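## Task

Take the cardboard box off the desk and set it on the lowest shelf of the bookcase. At the end, the hatched zone before the door must be empty; the coffee table may be shifted. Release the box and back the robot away. The robot must not topple or finish leaning, or the task fails.

## Robot and tools

ROBOT. A Hello Robot Stretch 3: a two-wheel base (0.33 m long, 0.34 m wide), a lift sliding on a mast, and a single arm that telescopes out to the robot's right. The gripper cannot move forward on its own; the base must drive. Turning in place pivots about the point midway between the drive wheels, 0.05 m behind the front edge. With the arm pulled in and the wrist folded, the turning sweep has radius 0.28 m; an unfolded level gripper reaches past that. Loose objects may occasionally get nudged by the scene.

FRAMES. Base frame: origin on the floor between the drive wheels, x forward, y left, z up. hand_pose is reported in it, located where closed fingertips meet; with all wrist joints at zero its x axis is up, y points back along the arm to the mast, z toward the rear. Odometry frame = base frame at scene start; base_odometry counts wheel rotation only, so slip looks like travel. Heading is positive leftward, -3.142 to 3.142.

execute_actions. Argument actions: a list holding one action (or empty, which just reports state and images). An action may have base, joints, or both, plus optional contact_limits; motions start together. base takes exactly one of: translate_m (metres, -1 to 1, a relative drive from the base's last reported position, positive forward) or rotate_rad (radians, -3.2 to 3.2, relative turn in place, positive = counter-clockwise/left). No sideways motion. joints is one dictionary of absolute targets keyed by joint name (single arm, each a single number): lift_m 0 to 1.1 (arm height on mast, m); arm_m 0 to 0.52 (extension, m); wrist_yaw_rad -1.345 to 4.42 (0 along the arm, positive toward the front, 3.0 folded over the base); wrist_pitch_rad -1.57 to 0.451 (0 level, negative tips fingers down); wrist_roll_rad -2.911 to 2.911 (0 fingers side by side); gripper_m -0.089 to 0.179 (larger is wider; actual fingertip gap is smaller by about 0.007 m nearly shut, 0.025 m fully open, zero under 0.007); head_pan_rad -3.953 to 1.73 (0 forward, positive left, -1.57 looks along the arm); head_tilt_rad -1.53 to 0.419 (negative looks down). Done tolerances: ±0.004 for lift, arm, gripper; ±0.02 for yaw, roll, head; ±0.05 for pitch. contact_limits accepts only arm_m: a motor_effort percent (1 to 100) at which the arm motion halts with contact_stop (negative sense when retracting); lower is gentler but too low halts immediately; it also caps holding force until the next action, and values above the maximum are clipped. cameras: list from head_camera, nav_camera, wrist_camera, all; omitted/null/all gives every camera, [] gives none. Bad keys or out-of-range numbers reject the whole call. A joint or base left out may keep pushing toward an older target without being reported. Each action runs at most 15 s. If a result reports a stop, later motion calls in the same reply are skipped.

wait: seconds 0 to 10; nothing new commanded, returns state and images. zoom_image: camera plus region [x0, y0, x1, y1] in that camera's latest full image pixels, origin top-left, max 504x504. finished_scene: scene number (1 or 2); ends that scene irreversibly and reports success; it must be called only once the goal holds stably. Sending a reply with no tool call ends everything.

RESULTS. base_status/joint_status: done (for base, wheels turned the commanded amount even if slipping), off_target (stopped short, may still push), contact_stop, time_out, torque_fault (these drop the target and hold in place). Lift or arm hitting something firmly gives contact_stop and goes slack until recommanded; a slack lift can sink under load or be pushed up by closing fingers on a surface. Base, wrist and head have no contact stop and keep shoving. A wrist servo pushed hard for seconds goes limp for 10 s (torque_fault). on_its_own covers uncommanded joints; its held at value is the target, not the position; effort at rest outside its normal range suggests contact or load. motor_effort is percent of max, positive toward higher values, peak in brackets; readings carry fixed bias and noise. Positive wheel effort pushes forward. base_tilt in degrees (forward/right positive), with up to ~4 degrees fixed bias. turned_by_wheels and turned_by_imu give turning since the last result. lidar_m: 12 distances (m) from base origin, 30-degree sectors, 1st straight ahead, counter-clockwise (4th left, 7th behind, 10th right), '-' none; scan plane 0.17 m high, range 0.15 to 12 m, misses glass, thin legs and low objects; the robot's own parts block the 5th sector and, with a low lift, parts of the 6th, 9th and 10th. wrist_depth_mm and head_depth_mm: 7x7 median depth grids from the top left (wrist 45 to 1000 mm, head 280 to 4000 mm, head image is sideways).

CAMERAS. head_camera and nav_camera ride on the head (pan/tilt move both); wrist_camera is on the gripper. Calibration lines give intrinsics and base-to-camera transforms, with small per-scene errors, larger for the wrist camera.

GRIPPING. Close to a gripper_m below the object's width (lower squeezes harder; overdoing it triggers a stall guard and slipping). Release by opening at least 0.02 above the touching value. Neither the reading nor done proves a grasp; check images.

SPEED. Full base speed (0.30 m/s, 1.9 rad/s) only with lift_m under 0.30, arm_m under 0.03, wrist_yaw_rad over 2.54; else 0.10 m/s and 0.63 rad/s.

SAFETY. Fold or unfold the wrist only with lift_m 0.32 to 0.95, pitch -0.4, roll near 0; once folded, the lift may drop to 0.25. With yaw below -0.4 keep pitch at -0.5 or lower. Pushing on something rigid with the gripper above about 0.45 m can tip the robot before contact_stop, more so with raised limits or repeated pushes. Don't drive while gripping or pressing on something fixed. If the base snags, reverse the last move in small steps; if tilted, free the gripper and lower the lift near 0.2. Avoid drops, slams, hard hits and strong pushes; shorter robot motion is better.

Each tool is called after ">>>" by a JSON object that holds its "method" and its "body".

## Session

>>> {"method": "execute_actions", "body": {"actions": []}}

Scene clock: 0.00 s.
base_odometry: x=+0.000 y=+0.000 heading=+0.000 (m, m, rad; odometry frame)
turned_by_wheels: +0.000 (rad since the last result)
turned_by_imu: +0.000 (rad since the last result)
base_tilt: forward=-3.1 right=-2.3 (deg)
lidar_m: 1.63 0.95 1.36 2.31 2.29 2.33 2.17 2.15 2.37 2.13 2.10 1.99
head_depth_mm: 1734 1957 1947 1941 1944 1937 1934 / 1753 1858 1853 1852 1849 1845 1846 / 1727 1765 1772 1771 1755 1748 1753 / 1667 1688 1686 1681 1674 1674 1681 / 1613 1609 1599 1611 1607 1598 1599 / 1549 1539 1548 1540 1536 1538 1540 / 1491 1480 1481 1482 1484 1473 1477
base_status: not commanded
joint_positions: lift_m=+0.337 arm_m=+0.001 wrist_yaw_rad=+3.113 wrist_pitch_rad=-0.496 wrist_roll_rad=+0.019 gripper_m=+0.037 head_pan_rad=+0.005 head_tilt_rad=+0.005
joint_status: not commanded
motor_effort: left_wheel=+0 right_wheel=+0 lift_m=+29 arm_m=+0 wrist_yaw_rad=+0 wrist_pitch_rad=+5 wrist_roll_rad=-1 gripper_m=+0 head_pan_rad=+0 head_tilt_rad=+2 (%)
hand_pose: x=-0.0150 y=+0.0683 z=+0.3330 quat_wxyz=(+0.185, +0.694, +0.162, +0.677) (m; base frame)
wrist_depth_mm: - - - - - - - / - - - - - - - / 973 965 - 996 - - - / 747 772 776 769 782 792 792 / 629 622 654 642 653 652 666 / 531 533 - 565 - 556 551 / 460 - - - 463 473 482
pictures: head_camera (sideways: a quarter turn clockwise sets it upright), nav_camera (sideways: a quarter turn counterclockwise sets it upright), wrist_camera
camera_calibration (this result's frames):
head_camera: T_world_to_cam=[[0.0141256, -0.0462814, -0.998829, 1.31578], [0.0140114, 0.998839, -0.0460838, 0.0637634], [0.999802, -0.0133441, 0.0147577, -0.0693282], [0, 0, 0, 1]] pos_world=[0.0498349, -0.00371832, 1.3182]
nav_camera: T_world_to_cam=[[0.0234736, 0.00652896, 0.999703, -1.26413], [-0.0535783, -0.998533, 0.00777937, 0.039361], [0.998288, -0.053745, -0.0230894, -0.0178175], [0, 0, 0, 1]] pos_world=[0.0495695, 0.0465992, 1.26303]
wrist_camera: T_world_to_cam=[[0.999906, -0.0134689, 0.00250567, 0.0178528], [-0.00591515, -0.58941, -0.807812, 0.348888], [0.0123572, 0.807722, -0.589435, 0.302685], [0, 0, 0, 1]] pos_world=[-0.0195277, -0.0386063, 0.460204]
Images, in order (width x height): head_camera 896x504, nav_camera 672x504, wrist_camera 644x364.

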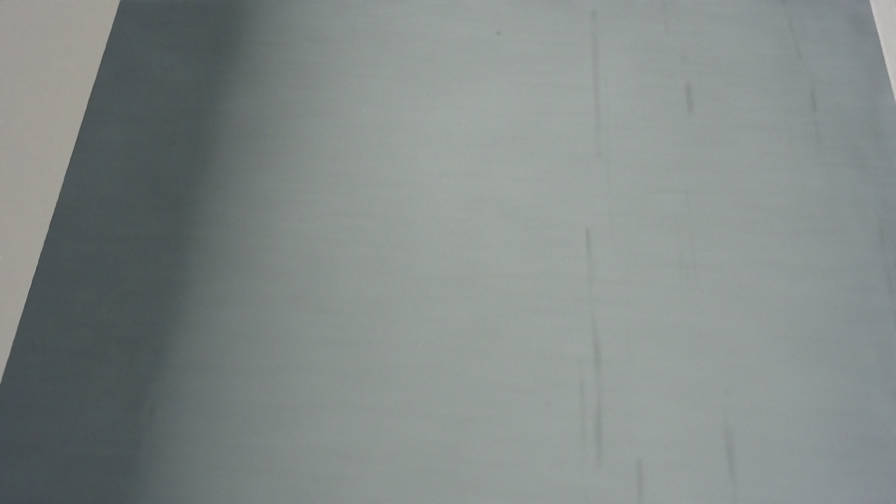

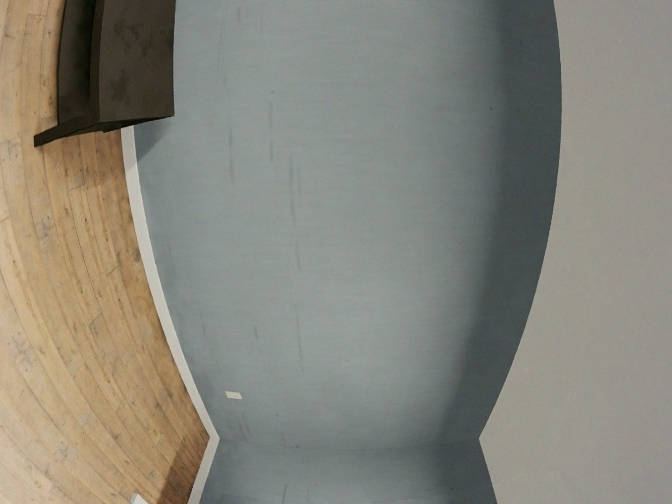

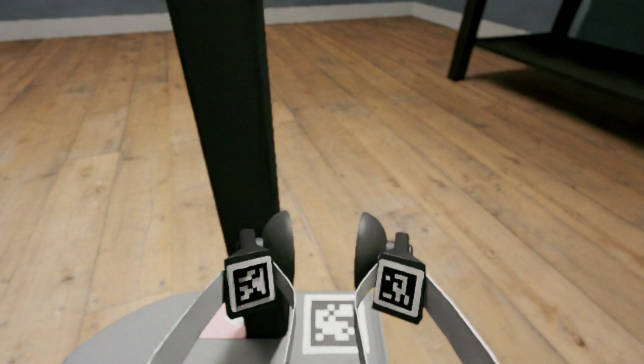

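>>> {"method": "execute_actions", "body": {"actions": [{"joints":{"head_pan_rad":-1.5,"head_tilt_rad":-0.4,"lift_m":0.27}}], "cameras": ["head_camera","nav_camera"]}}

Scene clock: 6.73 s.
base_odometry: x=+0.000 y=+0.000 heading=+0.000 (m, m, rad; odometry frame)
turned_by_wheels: +0.000 (rad since the last result)
turned_by_imu: -0.001 (rad since the last result)
base_tilt: forward=-3.1 right=-2.3 (deg)
lidar_m: 1.62 0.95 1.36 2.30 2.30 2.33 2.17 2.16 2.37 2.13 2.11 2.00
head_depth_mm: 2406 2588 2804 3010 2426 1800 1429 / 2329 2475 2684 2934 2402 1790 1428 / 2250 2400 2559 2823 2347 1764 1410 / 2181 2325 2269 2691 2325 1755 1409 / 2098 2258 2364 2613 2301 1749 1392 / 2046 2196 2287 2515 2287 1727 1387 / 2006 2129 2198 2450 2266 1704 1377
base_status: not commanded
joint_positions: lift_m=+0.270 arm_m=+0.001 wrist_yaw_rad=+3.113 wrist_pitch_rad=-0.496 wrist_roll_rad=+0.019 gripper_m=+0.037 head_pan_rad=-1.493 head_tilt_rad=-0.395
joint_status: all done
motor_effort: left_wheel=+0(1) right_wheel=+0(0) lift_m=+17(23) arm_m=+0(0) wrist_yaw_rad=+0(0) wrist_pitch_rad=+5(5) wrist_roll_rad=-1(1) gripper_m=+0(0) head_pan_rad=-3(42) head_tilt_rad=-2(29) (%)
hand_pose: x=-0.0150 y=+0.0683 z=+0.2660 quat_wxyz=(+0.185, +0.694, +0.162, +0.677) (m; base frame)
wrist_depth_mm: - - - - - - - / - - - - - - - / 834 841 - 827 842 853 865 / 640 642 651 667 673 659 667 / 530 542 549 562 552 547 551 / 478 - - - - 459 471 / - - - - 395 408 406
pictures: head_camera (sideways: a quarter turn clockwise sets it upright), nav_camera (sideways: a quarter turn counterclockwise sets it upright)
camera_calibration (this result's frames):
head_camera: T_world_to_cam=[[-0.0755284, 0.37128, -0.925444, 1.22028], [0.995707, 0.0778833, -0.0500167, 0.06287], [0.0535064, -0.925249, -0.375568, 0.44451], [0, 0, 0, 1]] pos_world=[0.00578173, -0.0466802, 1.29939]
nav_camera: T_world_to_cam=[[0.0384043, -0.409063, 0.911698, -1.14914], [-0.999191, -0.0266442, 0.0301351, 0.0160346], [0.0119643, -0.912117, -0.409755, 0.491481], [0, 0, 0, 1]] pos_world=[0.0542734, -0.0213558, 1.24857]
Images, in order (width x height): head_camera 896x504, nav_camera 672x504.

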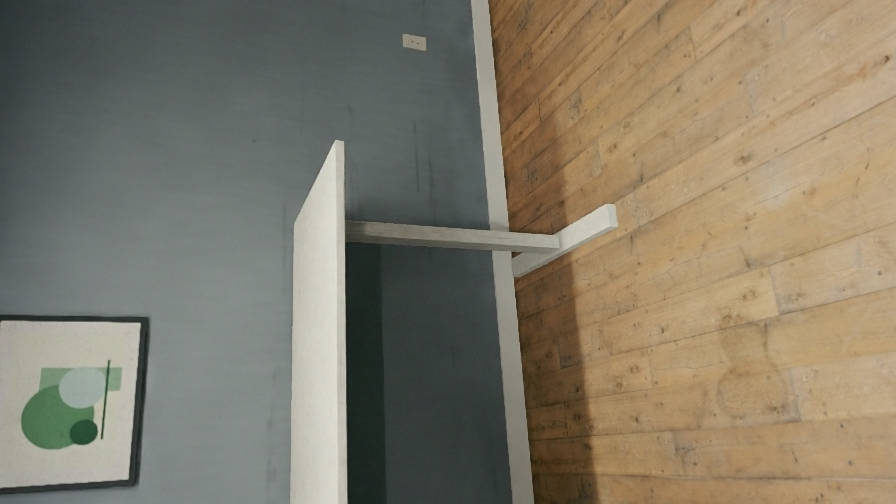

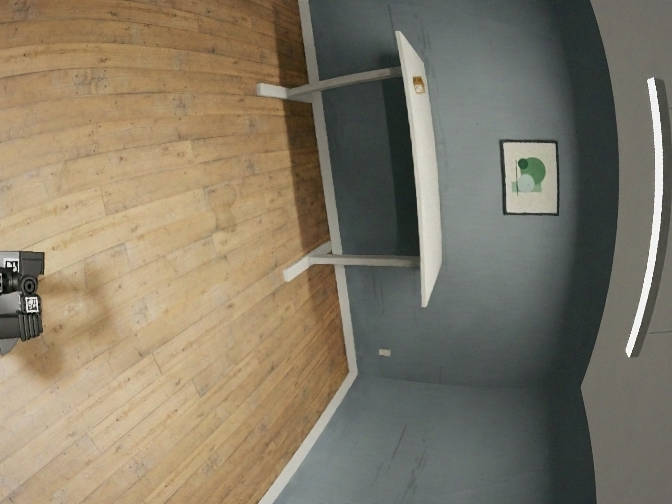

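>>> {"method": "execute_actions", "body": {"actions": [{"base":{"rotate_rad":-0.85},"joints":{"head_pan_rad":-0.1,"head_tilt_rad":-0.4}}], "cameras": ["head_camera"]}}

>>> {"method": "execute_actions", "body": {"actions": [{"base":{"translate_m":0.8}}], "cameras": ["head_camera","nav_camera"]}}

Scene clock: 16.97 s.
base_odometry: x=+0.000 y=+0.000 heading=-0.850 (m, m, rad; odometry frame)
turned_by_wheels: -0.850 (rad since the last result)
turned_by_imu: -0.850 (rad since the last result)
base_tilt: forward=-3.1 right=-2.3 (deg)
lidar_m: 2.10 1.76 1.44 0.95 2.00 2.30 2.31 2.34 2.15 2.18 2.68 2.13
head_depth_mm: 1983 2138 2199 2424 2417 1805 1428 / 2051 2182 2246 2490 2387 1791 1420 / 2105 2246 2330 2571 2355 1771 1417 / 2152 2309 2265 2612 2325 1749 1405 / 2222 2356 2514 2749 2311 1740 1394 / 2290 2420 2578 2798 2301 1732 1380 / 2326 2489 2671 2808 2263 1721 1378
base_status: done
joint_positions: lift_m=+0.270 arm_m=+0.001 wrist_yaw_rad=+3.113 wrist_pitch_rad=-0.496 wrist_roll_rad=+0.019 gripper_m=+0.037 head_pan_rad=-0.107 head_tilt_rad=-0.395
joint_status: all done
motor_effort: left_wheel=+2(10) right_wheel=-2(7) lift_m=+17(17) arm_m=+1(0) wrist_yaw_rad=+0(0) wrist_pitch_rad=+5(5) wrist_roll_rad=-1(1) gripper_m=+0(0) head_pan_rad=+3(44) head_tilt_rad=-3(3) (%)
hand_pose: x=-0.0150 y=+0.0683 z=+0.2660 quat_wxyz=(+0.185, +0.694, +0.162, +0.677) (m; base frame)
wrist_depth_mm: - - - - - - - / - - - - - - - / 839 840 - 859 857 862 846 / 635 642 649 667 678 683 685 / 541 544 551 558 558 553 551 / 461 - - - - 467 468 / - - - - 395 410 401
pictures: head_camera (sideways: a quarter turn clockwise sets it upright)
camera_calibration (this result's frames):
head_camera: T_world_to_cam=[[-0.379545, -0.00578736, -0.925155, 1.22176], [0.106776, 0.993024, -0.0500167, 0.0682924], [0.918991, -0.117768, -0.376279, 0.440156], [0, 0, 0, 1]] pos_world=[0.0519213, -0.00890906, 1.29936]
Images, in order (width x height): head_camera 896x504.

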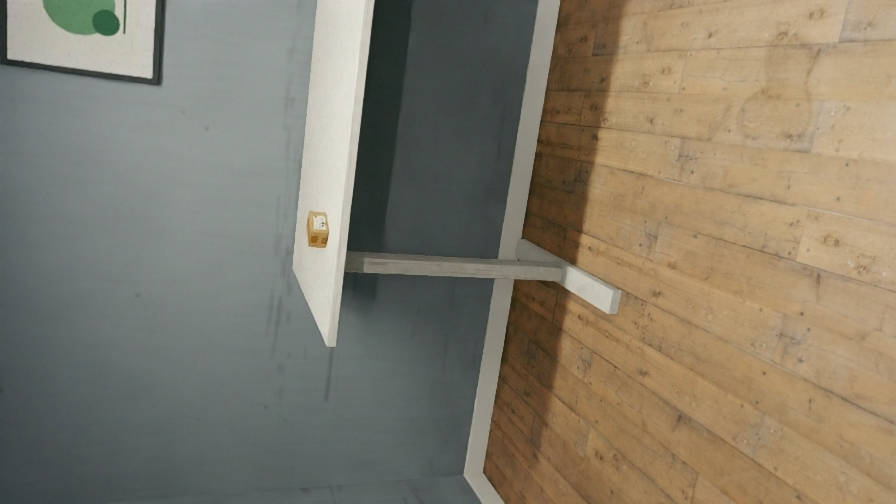

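Scene clock: 21.43 s.
base_odometry: x=+0.528 y=-0.601 heading=-0.850 (m, m, rad; odometry frame)
turned_by_wheels: +0.000 (rad since the last result)
turned_by_imu: -0.002 (rad since the last result)
base_tilt: forward=-3.0 right=-2.3 (deg)
lidar_m: 1.31 1.45 1.33 1.34 1.44 1.85 3.07 2.70 2.44 2.46 1.62 1.73
head_depth_mm: 1402 1487 1568 1087 1815 1797 1429 / 1432 1517 1585 1152 1867 1779 1420 / 1464 1563 1637 1087 1930 1767 1411 / 1500 1597 1681 1213 1956 1653 1400 / 1532 1642 1750 1892 2019 1738 1391 / 1578 1687 1805 1957 2081 1729 1383 / 1620 1730 1854 2035 2139 1716 1377
base_status: done
joint_positions: lift_m=+0.270 arm_m=+0.001 wrist_yaw_rad=+3.113 wrist_pitch_rad=-0.496 wrist_roll_rad=+0.019 gripper_m=+0.037 head_pan_rad=-0.107 head_tilt_rad=-0.396
joint_status: not commanded
motor_effort: left_wheel=+2(11) right_wheel=-3(5) lift_m=+18(18) arm_m=+0(0) wrist_yaw_rad=+0(1) wrist_pitch_rad=+5(5) wrist_roll_rad=-1(1) gripper_m=+0(0) head_pan_rad=+3(3) head_tilt_rad=-2(2) (%)
hand_pose: x=-0.0150 y=+0.0683 z=+0.2660 quat_wxyz=(+0.185, +0.694, +0.162, +0.677) (m; base frame)
wrist_depth_mm: - - - - - - - / - - - - - - - / 825 821 - 846 858 868 871 / 644 667 670 670 673 684 684 / 532 540 554 560 562 550 541 / 463 - - - - 459 467 / - - - - 390 403 403
pictures: head_camera (sideways: a quarter turn clockwise sets it upright), nav_camera (sideways: a quarter turn counterclockwise sets it upright)
camera_calibration (this result's frames):
head_camera: T_world_to_cam=[[-0.380029, -0.00580501, -0.924956, 1.2215], [0.106567, 0.993047, -0.0500166, 0.0682936], [0.918815, -0.117578, -0.376768, 0.440793], [0, 0, 0, 1]] pos_world=[0.0519216, -0.0089005, 1.29933]
nav_camera: T_world_to_cam=[[0.410319, -0.0376346, 0.911165, -1.15072], [-0.157598, -0.987041, 0.0302015, 0.0108144], [0.898221, -0.15599, -0.410933, 0.487608], [0, 0, 0, 1]] pos_world=[0.0358853, 0.0434296, 1.24854]
Images, in order (width x height): head_camera 896x504, nav_camera 672x504.

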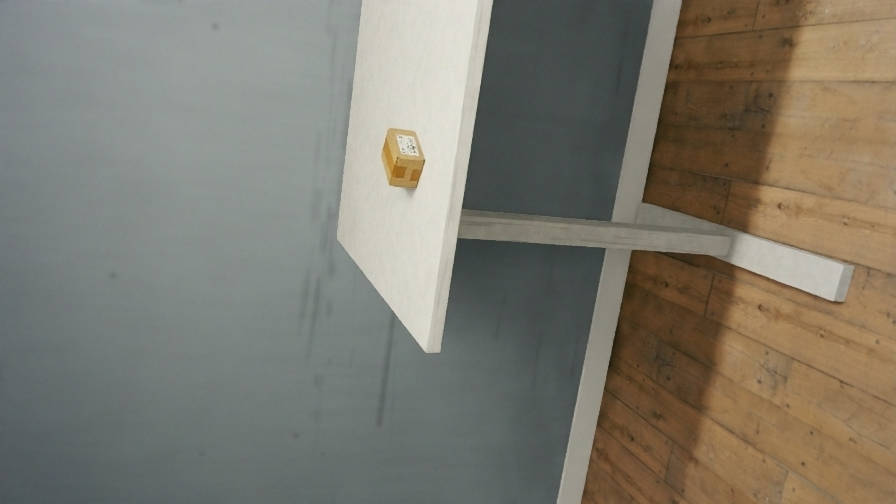

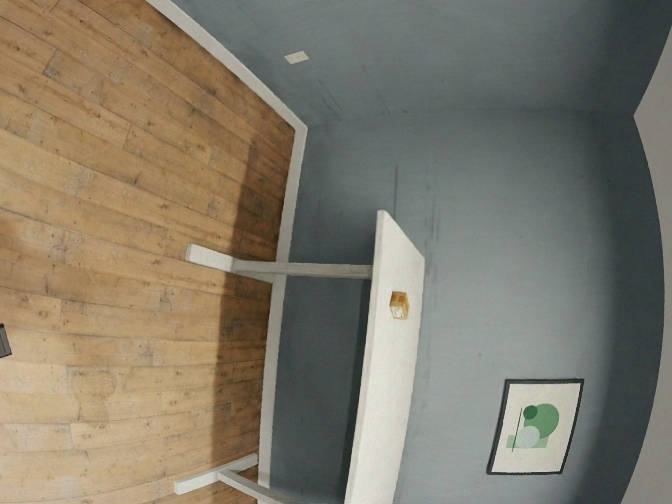

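>>> {"method": "execute_actions", "body": {"actions": [{"base":{"rotate_rad":-0.35}}], "cameras": []}}

>>> {"method": "execute_actions", "body": {"actions": [{"base":{"translate_m":0.52}}], "cameras": []}}

>>> {"method": "execute_actions", "body": {"actions": [{"base":{"rotate_rad":1.57},"joints":{"head_pan_rad":-1.5,"head_tilt_rad":-0.6,"lift_m":0.93,"wrist_pitch_rad":-0.4}}], "cameras": ["head_camera","nav_camera"]}}

Scene clock: 40.93 s.
base_odometry: x=+0.528 y=-0.601 heading=-1.200 (m, m, rad; odometry frame)
turned_by_wheels: -0.350 (rad since the last result)
turned_by_imu: -0.350 (rad since the last result)
base_tilt: forward=-3.1 right=-2.3 (deg)
lidar_m: 1.31 1.81 1.37 1.33 1.39 1.09 3.04 3.12 2.52 2.44 2.42 1.61
head_depth_mm: 1483 1612 1695 1290 2047 1797 1436 / 1463 1585 1673 1263 2012 1776 1418 / 1456 1580 1666 1238 1985 1774 1411 / 1452 1557 1639 1213 1962 1736 1407 / 1443 1547 1615 1185 1920 1738 1396 / 1430 1522 1592 1080 1893 1661 1387 / 1414 1511 1572 1142 1862 1650 1348
base_status: done
joint_positions: lift_m=+0.270 arm_m=+0.001 wrist_yaw_rad=+3.113 wrist_pitch_rad=-0.496 wrist_roll_rad=+0.019 gripper_m=+0.037 head_pan_rad=-0.107 head_tilt_rad=-0.396
joint_status: not commanded
motor_effort: left_wheel=+2(9) right_wheel=-2(8) lift_m=+17(17) arm_m=+0(0) wrist_yaw_rad=+0(0) wrist_pitch_rad=+5(5) wrist_roll_rad=-1(1) gripper_m=+0(0) head_pan_rad=+3(3) head_tilt_rad=-3(2) (%)
hand_pose: x=-0.0150 y=+0.0682 z=+0.2660 quat_wxyz=(+0.185, +0.694, +0.162, +0.677) (m; base frame)
wrist_depth_mm: - - - - - - - / - - - - - - - / 818 842 - 843 848 883 844 / 659 652 649 668 667 672 677 / 527 532 549 567 560 549 543 / 468 - - - - 464 465 / - - - - 396 403 410
pictures: none
No camera images: the call's "cameras" was empty. Leave "cameras" out to get every camera's image.

Scene clock: 44.33 s.
base_odometry: x=+0.717 y=-1.085 heading=-1.200 (m, m, rad; odometry frame)
turned_by_wheels: +0.000 (rad since the last result)
turned_by_imu: -0.001 (rad since the last result)
base_tilt: forward=-3.1 right=-2.3 (deg)
lidar_m: 0.80 0.81 1.36 1.32 1.38 1.54 3.54 3.37 2.54 2.45 1.25 1.25
head_depth_mm: 1018 1111 1197 1004 654 547 1424 / 1006 1103 1185 984 648 523 1427 / 1010 1089 1167 969 641 517 1416 / 1008 1075 1154 950 635 513 1406 / 995 1067 1146 937 628 509 1398 / 988 1057 1129 922 592 503 1379 / 979 1043 1116 906 583 499 1001
base_status: done
joint_positions: lift_m=+0.270 arm_m=+0.001 wrist_yaw_rad=+3.113 wrist_pitch_rad=-0.496 wrist_roll_rad=+0.019 gripper_m=+0.037 head_pan_rad=-0.107 head_tilt_rad=-0.396
joint_status: not commanded
motor_effort: left_wheel=+2(9) right_wheel=-2(4) lift_m=+18(17) arm_m=+0(0) wrist_yaw_rad=+0(1) wrist_pitch_rad=+5(5) wrist_roll_rad=-1(1) gripper_m=+0(0) head_pan_rad=+3(3) head_tilt_rad=-2(2) (%)
hand_pose: x=-0.0150 y=+0.0682 z=+0.2660 quat_wxyz=(+0.185, +0.694, +0.162, +0.677) (m; base frame)
wrist_depth_mm: - - - - - - - / - - - - - - - / 816 846 - 864 853 857 856 / 637 639 652 667 666 664 680 / 535 537 545 561 561 556 553 / 470 - - - - 467 470 / - - - - 387 406 406
pictures: none
No camera images: the call's "cameras" was empty. Leave "cameras" out to get every camera's image.

Scene clock: 51.17 s.
base_odometry: x=+0.717 y=-1.085 heading=+0.370 (m, m, rad; odometry frame)
turned_by_wheels: +1.570 (rad since the last result)
turned_by_imu: +1.570 (rad since the last result)
base_tilt: forward=-3.1 right=-2.2 (deg)
lidar_m: 1.32 1.37 1.54 3.56 3.41 2.54 2.45 1.25 1.25 0.80 0.80 1.36
head_depth_mm: 973 1074 952 650 531 - - / 986 1081 938 644 545 1566 - / 994 1094 922 636 539 1559 - / 1000 1101 910 625 1584 1546 - / 1005 1112 893 601 1103 1491 - / 1019 1123 879 615 1053 1408 1245 / 1026 1132 870 609 1612 1438 1211
base_status: done
joint_positions: lift_m=+0.929 arm_m=+0.001 wrist_yaw_rad=+3.113 wrist_pitch_rad=-0.418 wrist_roll_rad=+0.019 gripper_m=+0.037 head_pan_rad=-1.493 head_tilt_rad=-0.593
joint_status: all done
motor_effort: left_wheel=-2(8) right_wheel=+2(9) lift_m=+38(40) arm_m=+0(0) wrist_yaw_rad=-1(0) wrist_pitch_rad=+7(8) wrist_roll_rad=-1(1) gripper_m=+0(1) head_pan_rad=-3(45) head_tilt_rad=-3(20) (%)
hand_pose: x=-0.0147 y=+0.0788 z=+0.9422 quat_wxyz=(+0.158, +0.700, +0.135, +0.683) (m; base frame)
wrist_depth_mm: - - - - - - - / - - - - - - - / - - - - - - - / - - - - - - - / - - - - - - - / - - - - - - - / - - - - - - -
pictures: head_camera (sideways: a quarter turn clockwise sets it upright), nav_camera (sideways: a quarter turn counterclockwise sets it upright)
camera_calibration (this result's frames):
head_camera: T_world_to_cam=[[-0.0890688, 0.545581, -0.833311, 1.10019], [0.994954, 0.0875407, -0.0490318, 0.0615796], [0.0461978, -0.833473, -0.550625, 0.67234], [0, 0, 0, 1]] pos_world=[0.0056633, -0.0452573, 1.29003]
nav_camera: T_world_to_cam=[[0.0516753, -0.579982, 0.812989, -1.02049], [-0.998655, -0.0334009, 0.0396486, 0.00365484], [0.0041591, -0.813944, -0.580928, 0.714249], [0, 0, 0, 1]] pos_world=[0.0534135, -0.0103859, 1.24443]
Images, in order (width x height): head_camera 896x504, nav_camera 672x504.

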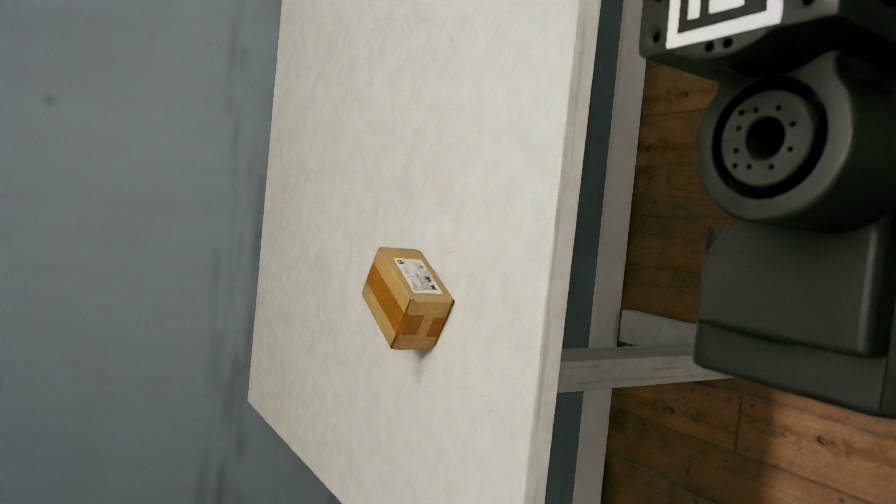

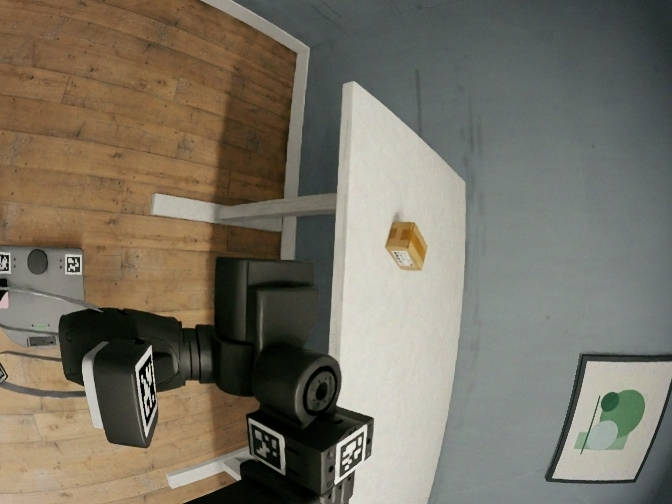

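>>> {"method": "execute_actions", "body": {"actions": [{"base":{"translate_m":0.21},"joints":{"wrist_yaw_rad":0.0,"gripper_m":0.14}}], "cameras": []}}

>>> {"method": "execute_actions", "body": {"actions": [{"joints":{"wrist_yaw_rad":-0.5,"wrist_pitch_rad":-0.52,"lift_m":1.095,"head_pan_rad":-1.75}}], "cameras": []}}

>>> {"method": "execute_actions", "body": {"actions": [{"joints":{"arm_m":0.27}}]}}

Scene clock: 71.83 s.
base_odometry: x=+0.913 y=-1.009 heading=+0.370 (m, m, rad; odometry frame)
turned_by_wheels: +0.000 (rad since the last result)
turned_by_imu: -0.002 (rad since the last result)
base_tilt: forward=-3.1 right=-2.3 (deg)
lidar_m: 1.11 1.16 1.46 2.29 3.70 2.75 2.66 1.42 1.26 0.78 1.27 1.14
head_depth_mm: 976 1073 954 623 549 - - / 988 1083 937 604 526 - - / 995 1094 920 636 521 - - / 1004 1104 908 628 537 1351 1172 / 1011 1114 1182 622 1580 1457 1225 / 1018 1127 1252 1358 1615 1444 1219 / 1026 1133 1266 1435 1620 1442 1211
base_status: done
joint_positions: lift_m=+0.929 arm_m=+0.001 wrist_yaw_rad=+0.002 wrist_pitch_rad=-0.418 wrist_roll_rad=+0.019 gripper_m=+0.140 head_pan_rad=-1.493 head_tilt_rad=-0.593
joint_status: all done
motor_effort: left_wheel=-2(4) right_wheel=+2(6) lift_m=+38(38) arm_m=+0(0) wrist_yaw_rad=-2(4) wrist_pitch_rad=+6(6) wrist_roll_rad=-1(1) gripper_m=-1(81) head_pan_rad=-3(3) head_tilt_rad=-4(4) (%)
hand_pose: x=-0.0211 y=-0.3700 z=+0.9422 quat_wxyz=(+0.686, +0.146, -0.698, -0.148) (m; base frame)
wrist_depth_mm: 910 916 900 850 868 862 854 / 964 - 404 413 321 430 440 / - 265 268 272 273 279 283 / - 226 222 223 219 217 215 / - - - - - - - / - - - - - - - / - - - - - - -
pictures: none
No camera images: the call's "cameras" was empty. Leave "cameras" out to get every camera's image.

Scene clock: 74.17 s.
base_odometry: x=+0.913 y=-1.009 heading=+0.370 (m, m, rad; odometry frame)
turned_by_wheels: +0.000 (rad since the last result)
turned_by_imu: -0.001 (rad since the last result)
base_tilt: forward=-3.1 right=-2.2 (deg)
lidar_m: 1.11 1.15 1.46 2.29 3.70 2.75 2.66 1.42 1.26 0.78 1.27 1.14
head_depth_mm: - - - - - - 1198 / - - - - - - 1213 / - - - - - - 1210 / - - - - - 1391 1235 / - - - - - - 1215 / 994 1072 928 - - 1368 1216 / 967 1062 869 609 1503 1436 1210
base_status: not commanded
joint_positions: lift_m=+1.094 arm_m=+0.001 wrist_yaw_rad=-0.498 wrist_pitch_rad=-0.533 wrist_roll_rad=+0.019 gripper_m=+0.140 head_pan_rad=-1.743 head_tilt_rad=-0.593
joint_status: all done
motor_effort: left_wheel=-3(2) right_wheel=+2(2) lift_m=+38(38) arm_m=+0(0) wrist_yaw_rad=-1(2) wrist_pitch_rad=+5(5) wrist_roll_rad=-1(1) gripper_m=+0(0) head_pan_rad=-3(25) head_tilt_rad=-3(3) (%)
hand_pose: x=-0.1212 y=-0.3286 z=+1.0823 quat_wxyz=(+0.609, +0.009, -0.712, -0.349) (m; base frame)
wrist_depth_mm: 740 818 884 980 - - - / 714 685 683 706 709 699 730 / 516 521 451 519 541 526 559 / 408 417 399 417 420 463 - / 338 358 344 356 - - - / 295 - 315 - - - - / 271 - - - - - -
pictures: none
No camera images: the call's "cameras" was empty. Leave "cameras" out to get every camera's image.

Scene clock: 77.37 s.
base_odometry: x=+0.913 y=-1.009 heading=+0.370 (m, m, rad; odometry frame)
turned_by_wheels: +0.000 (rad since the last result)
turned_by_imu: -0.001 (rad since the last result)
base_tilt: forward=-3.0 right=-2.3 (deg)
lidar_m: 1.11 1.15 1.45 2.28 3.71 2.76 2.66 1.42 1.26 0.78 1.27 1.15
head_depth_mm: - 1202 953 650 1725 1493 1251 / - 1160 935 642 1666 1486 1248 / 1060 1147 867 636 1657 1479 1241 / - - 854 610 1622 1466 1231 / - - 794 622 1044 1420 1216 / 986 1062 875 615 991 1417 1214 / 969 1062 871 608 1515 1434 1211
base_status: not commanded
joint_positions: lift_m=+1.094 arm_m=+0.270 wrist_yaw_rad=-0.499 wrist_pitch_rad=-0.533 wrist_roll_rad=+0.019 gripper_m=+0.140 head_pan_rad=-1.743 head_tilt_rad=-0.593
joint_status: all done
motor_effort: left_wheel=-2(3) right_wheel=+2(2) lift_m=+38(38) arm_m=+2(2) wrist_yaw_rad=-1(2) wrist_pitch_rad=+5(5) wrist_roll_rad=-1(1) gripper_m=+0(0) head_pan_rad=-3(3) head_tilt_rad=-3(4) (%)
hand_pose: x=-0.1213 y=-0.5976 z=+1.0822 quat_wxyz=(+0.608, +0.009, -0.712, -0.350) (m; base frame)
wrist_depth_mm: 535 581 657 754 856 977 - / 566 635 691 689 705 711 715 / 513 509 515 525 536 533 546 / 408 405 412 418 416 431 421 / 342 355 345 347 349 369 356 / 293 - 295 241 300 - 303 / 260 257 260 210 261 259 264
pictures: head_camera (sideways: a quarter turn clockwise sets it upright), nav_camera (sideways: a quarter turn counterclockwise sets it upright), wrist_camera
camera_calibration (this result's frames):
head_camera: T_world_to_cam=[[0.0487831, 0.550647, -0.833311, 1.09935], [0.98565, -0.161522, -0.0490318, 0.0616363], [-0.161598, -0.818962, -0.550625, 0.673607], [0, 0, 0, 1]] pos_world=[-0.00552823, -0.0437401, 1.29003]
nav_camera: T_world_to_cam=[[-0.0935296, -0.574719, 0.812988, -1.01961], [-0.975832, 0.214893, 0.0396486, 0.0035156], [-0.197492, -0.789632, -0.580928, 0.715479], [0, 0, 0, 1]] pos_world=[0.049369, -0.0217767, 1.24443]
wrist_camera: T_world_to_cam=[[-0.88531, 0.464998, 0.00192145, 0.171148], [0.286564, 0.548834, -0.785278, 1.25232], [-0.366208, -0.694664, -0.61914, 0.371881], [0, 0, 0, 1]] pos_world=[-0.0711651, -0.508566, 1.21334]
Images, in order (width x height): head_camera 896x504, nav_camera 672x504, wrist_camera 644x364.

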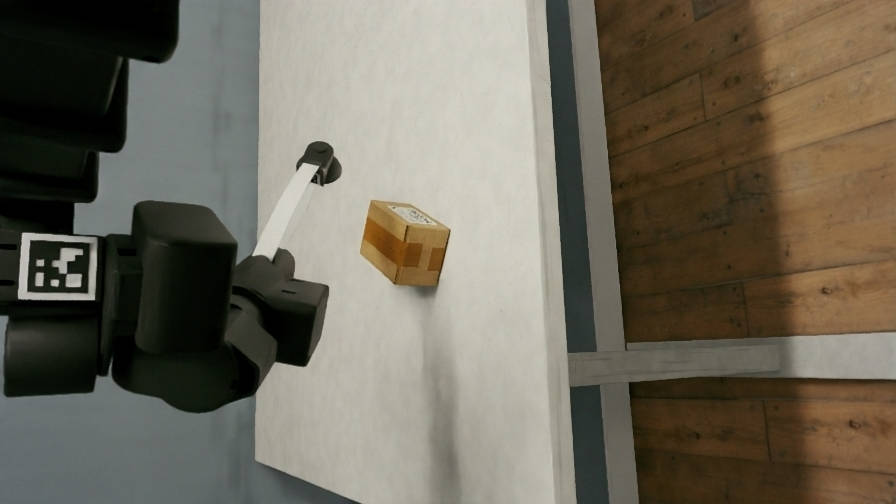

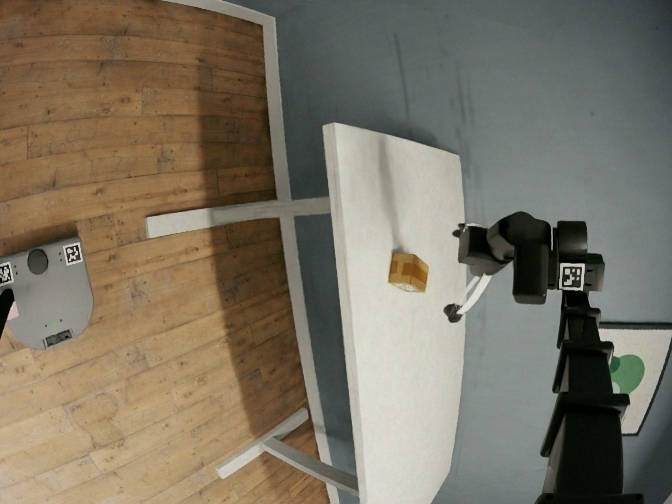

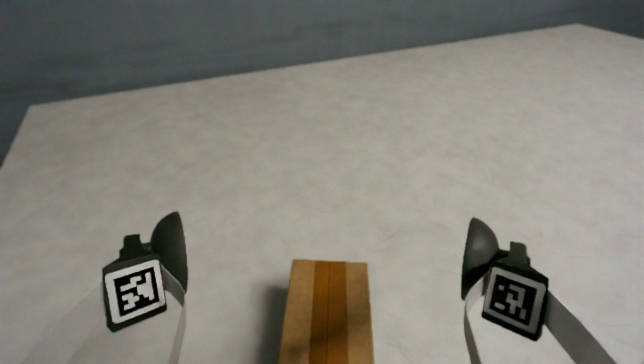

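>>> {"method": "execute_actions", "body": {"actions": [{"joints":{"arm_m":0.28,"lift_m":0.997}}], "cameras": ["wrist_camera","head_camera"]}}

Scene clock: 86.30 s.
base_odometry: x=+0.913 y=-1.009 heading=+0.370 (m, m, rad; odometry frame)
turned_by_wheels: +0.000 (rad since the last result)
turned_by_imu: -0.001 (rad since the last result)
base_tilt: forward=-3.0 right=-2.3 (deg)
lidar_m: 1.11 1.16 1.46 2.29 3.71 2.76 2.66 1.42 1.25 0.78 1.27 1.14
head_depth_mm: 1066 1183 1103 - 1727 1491 1261 / 1046 1153 - - 1678 1489 1246 / 1032 1113 - 634 1653 1484 1243 / 1013 1079 - 603 1617 1467 1233 / 998 1069 - 583 1043 1421 1211 / 983 1073 928 611 989 1404 1221 / 966 1061 868 607 1514 1439 1208
base_status: not commanded
joint_positions: lift_m=+0.998 arm_m=+0.280 wrist_yaw_rad=-0.499 wrist_pitch_rad=-0.533 wrist_roll_rad=+0.019 gripper_m=+0.140 head_pan_rad=-1.743 head_tilt_rad=-0.593
joint_status: all done
motor_effort: left_wheel=-3(3) right_wheel=+2(2) lift_m=+17(33) arm_m=+2(4) wrist_yaw_rad=-1(1) wrist_pitch_rad=+5(5) wrist_roll_rad=-1(1) gripper_m=+0(0) head_pan_rad=-4(3) head_tilt_rad=-3(3) (%)
hand_pose: x=-0.1213 y=-0.6076 z=+0.9852 quat_wxyz=(+0.608, +0.009, -0.712, -0.350) (m; base frame)
wrist_depth_mm: 521 565 607 644 653 664 672 / 415 422 421 429 435 445 453 / 318 320 324 325 328 330 332 / 254 257 257 181 256 265 269 / 214 222 214 150 206 227 223 / 186 - 185 129 137 - 190 / - 160 162 137 156 160 165
pictures: head_camera (sideways: a quarter turn clockwise sets it upright), wrist_camera
camera_calibration (this result's frames):
head_camera: T_world_to_cam=[[0.0487831, 0.550647, -0.833311, 1.09935], [0.98565, -0.161522, -0.0490318, 0.0616363], [-0.161598, -0.818962, -0.550625, 0.673607], [0, 0, 0, 1]] pos_world=[-0.00552823, -0.0437401, 1.29003]
wrist_camera: T_world_to_cam=[[-0.88531, 0.464998, 0.00191914, 0.175987], [0.28662, 0.548937, -0.785186, 1.18158], [-0.366163, -0.694583, -0.619257, 0.305053], [0, 0, 0, 1]] pos_world=[-0.0711637, -0.518564, 1.11633]
Images, in order (width x height): head_camera 896x504, wrist_camera 644x364.

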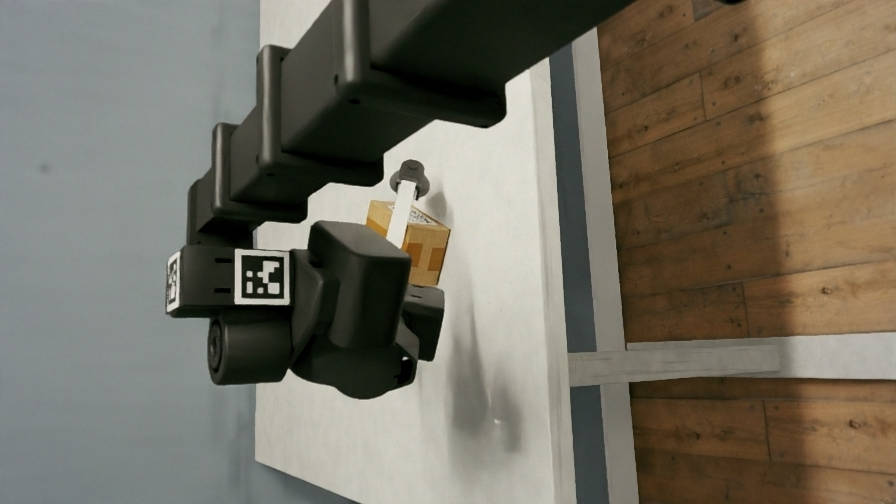

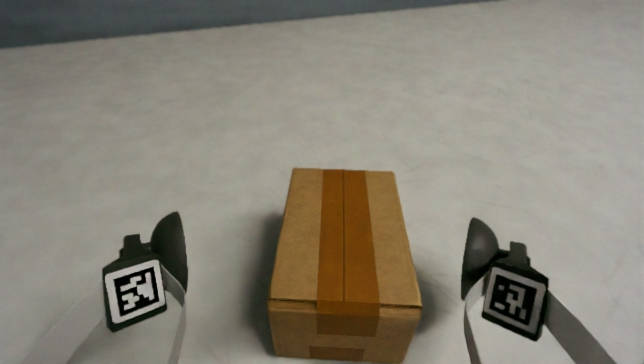

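>>> {"method": "execute_actions", "body": {"actions": [{"base":{"translate_m":-0.01},"joints":{"gripper_m":0.09,"lift_m":0.993}}], "cameras": []}}

>>> {"method": "execute_actions", "body": {"actions": [{"joints":{"gripper_m":0.01}}], "cameras": []}}

>>> {"method": "execute_actions", "body": {"actions": [{"joints":{"lift_m":1.04}}], "cameras": ["wrist_camera"]}}

Scene clock: 95.33 s.
base_odometry: x=+0.903 y=-1.013 heading=+0.370 (m, m, rad; odometry frame)
turned_by_wheels: +0.000 (rad since the last result)
turned_by_imu: -0.001 (rad since the last result)
base_tilt: forward=-3.0 right=-2.3 (deg)
lidar_m: 1.12 1.16 1.47 2.30 3.70 2.75 2.66 1.42 1.25 0.78 1.27 1.16
head_depth_mm: 1062 1180 1100 - 1719 1505 1258 / 1046 1157 - - 1676 1488 1246 / 1030 1115 - 633 1653 1470 1240 / 1015 1090 - 602 1620 1461 1233 / 996 1072 - 573 1575 1451 1224 / 981 1074 903 613 990 1372 1211 / 966 1062 866 608 1510 1436 1209
base_status: done
joint_positions: lift_m=+0.994 arm_m=+0.280 wrist_yaw_rad=-0.499 wrist_pitch_rad=-0.533 wrist_roll_rad=+0.019 gripper_m=+0.090 head_pan_rad=-1.743 head_tilt_rad=-0.593
joint_status: all done
motor_effort: left_wheel=-2(7) right_wheel=+2(4) lift_m=+17(20) arm_m=+3(2) wrist_yaw_rad=-1(0) wrist_pitch_rad=+5(5) wrist_roll_rad=-1(1) gripper_m=-1(83) head_pan_rad=-4(3) head_tilt_rad=-3(4) (%)
hand_pose: x=-0.1213 y=-0.6076 z=+0.9812 quat_wxyz=(+0.608, +0.009, -0.712, -0.350) (m; base frame)
wrist_depth_mm: 522 553 615 619 653 646 686 / 410 404 416 420 430 428 433 / 309 313 313 320 322 325 327 / 249 251 252 173 256 259 258 / 209 209 211 145 206 215 216 / 180 183 128 125 129 185 185 / 157 157 155 126 152 160 162
pictures: none
No camera images: the call's "cameras" was empty. Leave "cameras" out to get every camera's image.

Scene clock: 96.63 s.
base_odometry: x=+0.903 y=-1.013 heading=+0.370 (m, m, rad; odometry frame)
turned_by_wheels: +0.000 (rad since the last result)
turned_by_imu: +0.000 (rad since the last result)
base_tilt: forward=-3.1 right=-2.3 (deg)
lidar_m: 1.12 1.16 1.46 2.29 3.69 2.75 2.66 1.42 1.25 0.78 1.27 1.16
head_depth_mm: 1065 1181 1098 - 1728 1495 1257 / 1045 1155 - - 1676 1485 1248 / 1028 1116 - 633 1654 1476 1240 / 1016 1089 - 603 1619 1467 1239 / 998 1077 - 574 1575 1458 1223 / 980 1072 904 613 989 1368 1211 / 966 1066 869 607 1508 1439 1211
base_status: not commanded
joint_positions: lift_m=+0.994 arm_m=+0.280 wrist_yaw_rad=-0.499 wrist_pitch_rad=-0.528 wrist_roll_rad=+0.019 gripper_m=+0.011 head_pan_rad=-1.743 head_tilt_rad=-0.593
joint_status: all done
motor_effort: left_wheel=-1(2) right_wheel=+1(1) lift_m=+17(17) arm_m=+2(2) wrist_yaw_rad=+0(0) wrist_pitch_rad=+3(5) wrist_roll_rad=-1(1) gripper_m=-23(97) head_pan_rad=-4(4) head_tilt_rad=-4(4) (%)
hand_pose: x=-0.1217 y=-0.6083 z=+0.9823 quat_wxyz=(+0.609, +0.007, -0.713, -0.348) (m; base frame)
wrist_depth_mm: 514 563 629 642 660 668 682 / 413 425 430 432 445 445 445 / 314 317 320 319 322 328 329 / 253 254 254 177 259 261 263 / 210 209 219 147 212 218 218 / 181 182 129 126 126 185 186 / 159 159 156 130 153 162 162
pictures: none
No camera images: the call's "cameras" was empty. Leave "cameras" out to get every camera's image.

Scene clock: 97.90 s.
base_odometry: x=+0.903 y=-1.013 heading=+0.370 (m, m, rad; odometry frame)
turned_by_wheels: +0.000 (rad since the last result)
turned_by_imu: +0.000 (rad since the last result)
base_tilt: forward=-3.0 right=-2.3 (deg)
lidar_m: 1.12 1.16 1.46 2.28 3.69 2.74 2.65 1.41 1.26 0.78 1.27 1.15
head_depth_mm: 1065 - - 647 1718 1499 1255 / 1042 - 875 642 1669 1487 1248 / 1023 - 923 635 1651 1476 1238 / 1003 - - 604 1633 1466 1235 / 994 - - 621 1580 1455 1224 / 984 1076 822 614 989 1369 1211 / 968 1066 864 608 1506 1437 1210
base_status: not commanded
joint_positions: lift_m=+1.039 arm_m=+0.280 wrist_yaw_rad=-0.499 wrist_pitch_rad=-0.539 wrist_roll_rad=+0.019 gripper_m=+0.017 head_pan_rad=-1.743 head_tilt_rad=-0.593
joint_status: all done
on_its_own: gripper_m is held at +0.016, not at your +0.010, by its stall guard, which is not easing now
motor_effort: left_wheel=-2(2) right_wheel=+1(1) lift_m=+39(39) arm_m=+2(3) wrist_yaw_rad=-1(0) wrist_pitch_rad=+7(7) wrist_roll_rad=-1(1) gripper_m=-20(23) head_pan_rad=-4(3) head_tilt_rad=-3(4) (%)
hand_pose: x=-0.1209 y=-0.6068 z=+1.0259 quat_wxyz=(+0.607, +0.011, -0.712, -0.351) (m; base frame)
wrist_depth_mm: 521 573 654 699 813 831 861 / 519 529 528 526 540 556 557 / 395 398 399 404 405 411 414 / 315 317 320 175 323 330 329 / 264 266 280 146 269 275 277 / 229 231 129 126 127 236 236 / 203 202 198 130 196 204 207
pictures: wrist_camera
camera_calibration (this result's frames):
wrist_camera: T_world_to_cam=[[-0.885403, 0.464821, 0.00182704, 0.175939], [0.28872, 0.553033, -0.781534, 1.21201], [-0.364284, -0.691445, -0.62386, 0.33783], [0, 0, 0, 1]] pos_world=[-0.0710891, -0.518472, 1.15767]
Images, in order (width x height): wrist_camera 644x364.

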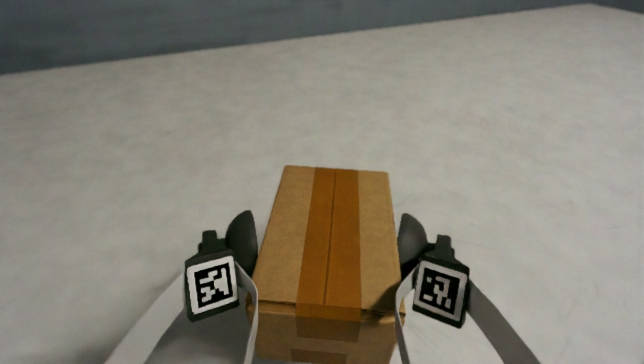

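>>> {"method": "execute_actions", "body": {"actions": [{"joints":{"arm_m":0.0,"wrist_yaw_rad":1.6,"wrist_pitch_rad":-0.4,"head_pan_rad":1.7,"head_tilt_rad":-0.4}}]}}

Scene clock: 108.80 s.
base_odometry: x=+0.903 y=-1.013 heading=+0.370 (m, m, rad; odometry frame)
turned_by_wheels: +0.000 (rad since the last result)
turned_by_imu: -0.001 (rad since the last result)
base_tilt: forward=-3.1 right=-2.3 (deg)
lidar_m: 1.12 1.17 1.46 2.29 3.68 2.74 2.65 1.41 1.26 0.77 1.27 1.16
head_depth_mm: 2945 3124 3374 3480 1845 1669 1416 / 2950 3158 3410 3460 2334 1764 1401 / 2991 3215 3431 3484 2314 1746 1405 / 3055 3229 3497 3389 2287 1724 1391 / 3060 3284 3524 3315 2275 1720 1378 / 3093 3294 - - - 1604 1369 / 3153 3299 - - - - -
base_status: not commanded
joint_positions: lift_m=+1.039 arm_m=+0.001 wrist_yaw_rad=+1.599 wrist_pitch_rad=-0.425 wrist_roll_rad=+0.019 gripper_m=+0.017 head_pan_rad=+1.693 head_tilt_rad=-0.408
joint_status: all done
on_its_own: gripper_m is held at +0.016, not at your +0.010, by its stall guard, which is not easing now
motor_effort: left_wheel=-2(2) right_wheel=+2(1) lift_m=+39(38) arm_m=-2(2) wrist_yaw_rad=+0(2) wrist_pitch_rad=+9(10) wrist_roll_rad=-1(1) gripper_m=-21(21) head_pan_rad=+3(45) head_tilt_rad=+4(22) (%)
hand_pose: x=+0.2021 y=-0.1396 z=+1.0507 quat_wxyz=(+0.585, +0.603, -0.380, +0.386) (m; base frame)
wrist_depth_mm: 981 950 955 974 944 921 909 / - - - - - - 992 / - - - - - - - / - - - 176 - - - / - - - 147 - - - / - - 128 126 127 - - / - - - 130 - - -
pictures: head_camera (sideways: a quarter turn clockwise sets it upright), nav_camera (sideways: a quarter turn counterclockwise sets it upright), wrist_camera
camera_calibration (this result's frames):
head_camera: T_world_to_cam=[[0.0933758, -0.380221, -0.92017, 1.21237], [-0.991221, -0.122394, -0.0500115, 0.0749826], [-0.0936082, 0.916761, -0.388312, 0.461991], [0, 0, 0, 1]] pos_world=[0.00436455, 0.0466101, 1.29873]
nav_camera: T_world_to_cam=[[-0.0579302, 0.419413, 0.905945, -1.14105], [0.996993, 0.0710914, 0.03084, 0.00294063], [-0.0514702, 0.905008, -0.42227, 0.508153], [0, 0, 0, 1]] pos_world=[-0.0428783, 0.0184787, 1.24822]
wrist_camera: T_world_to_cam=[[0.0439548, -0.999027, 0.00361878, -0.149354], [-0.529749, -0.0263785, -0.847744, 1.03381], [0.847015, 0.0353454, -0.530393, 0.552412], [0, 0, 0, 1]] pos_world=[0.0863222, -0.141464, 1.16994]
Images, in order (width x height): head_camera 896x504, nav_camera 672x504, wrist_camera 644x364.

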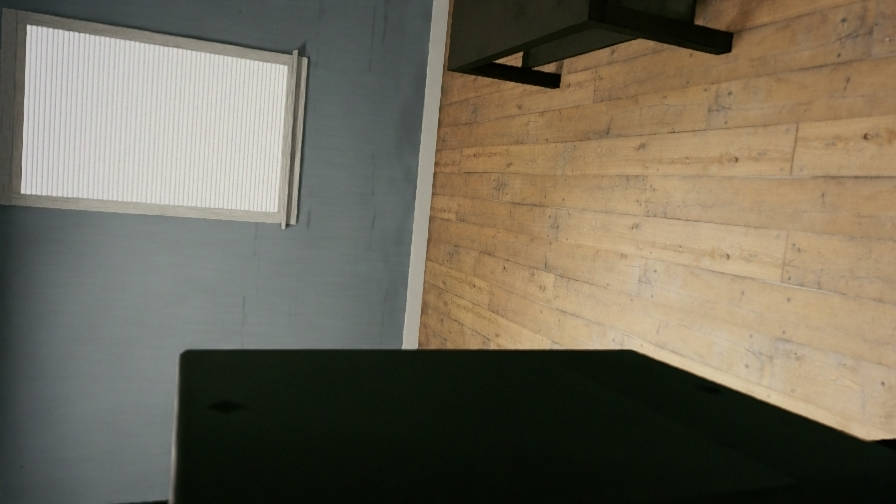

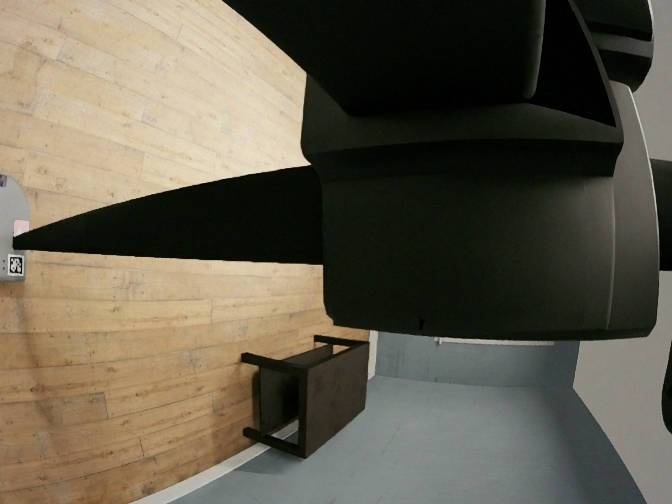

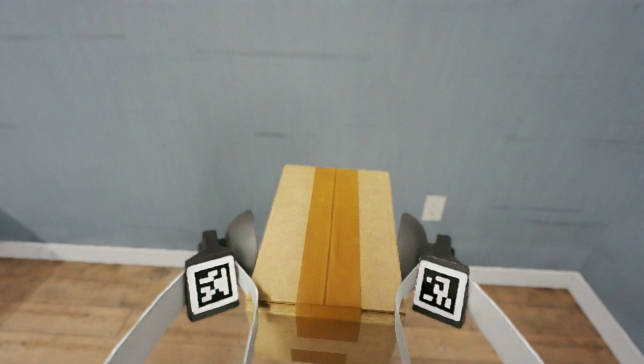

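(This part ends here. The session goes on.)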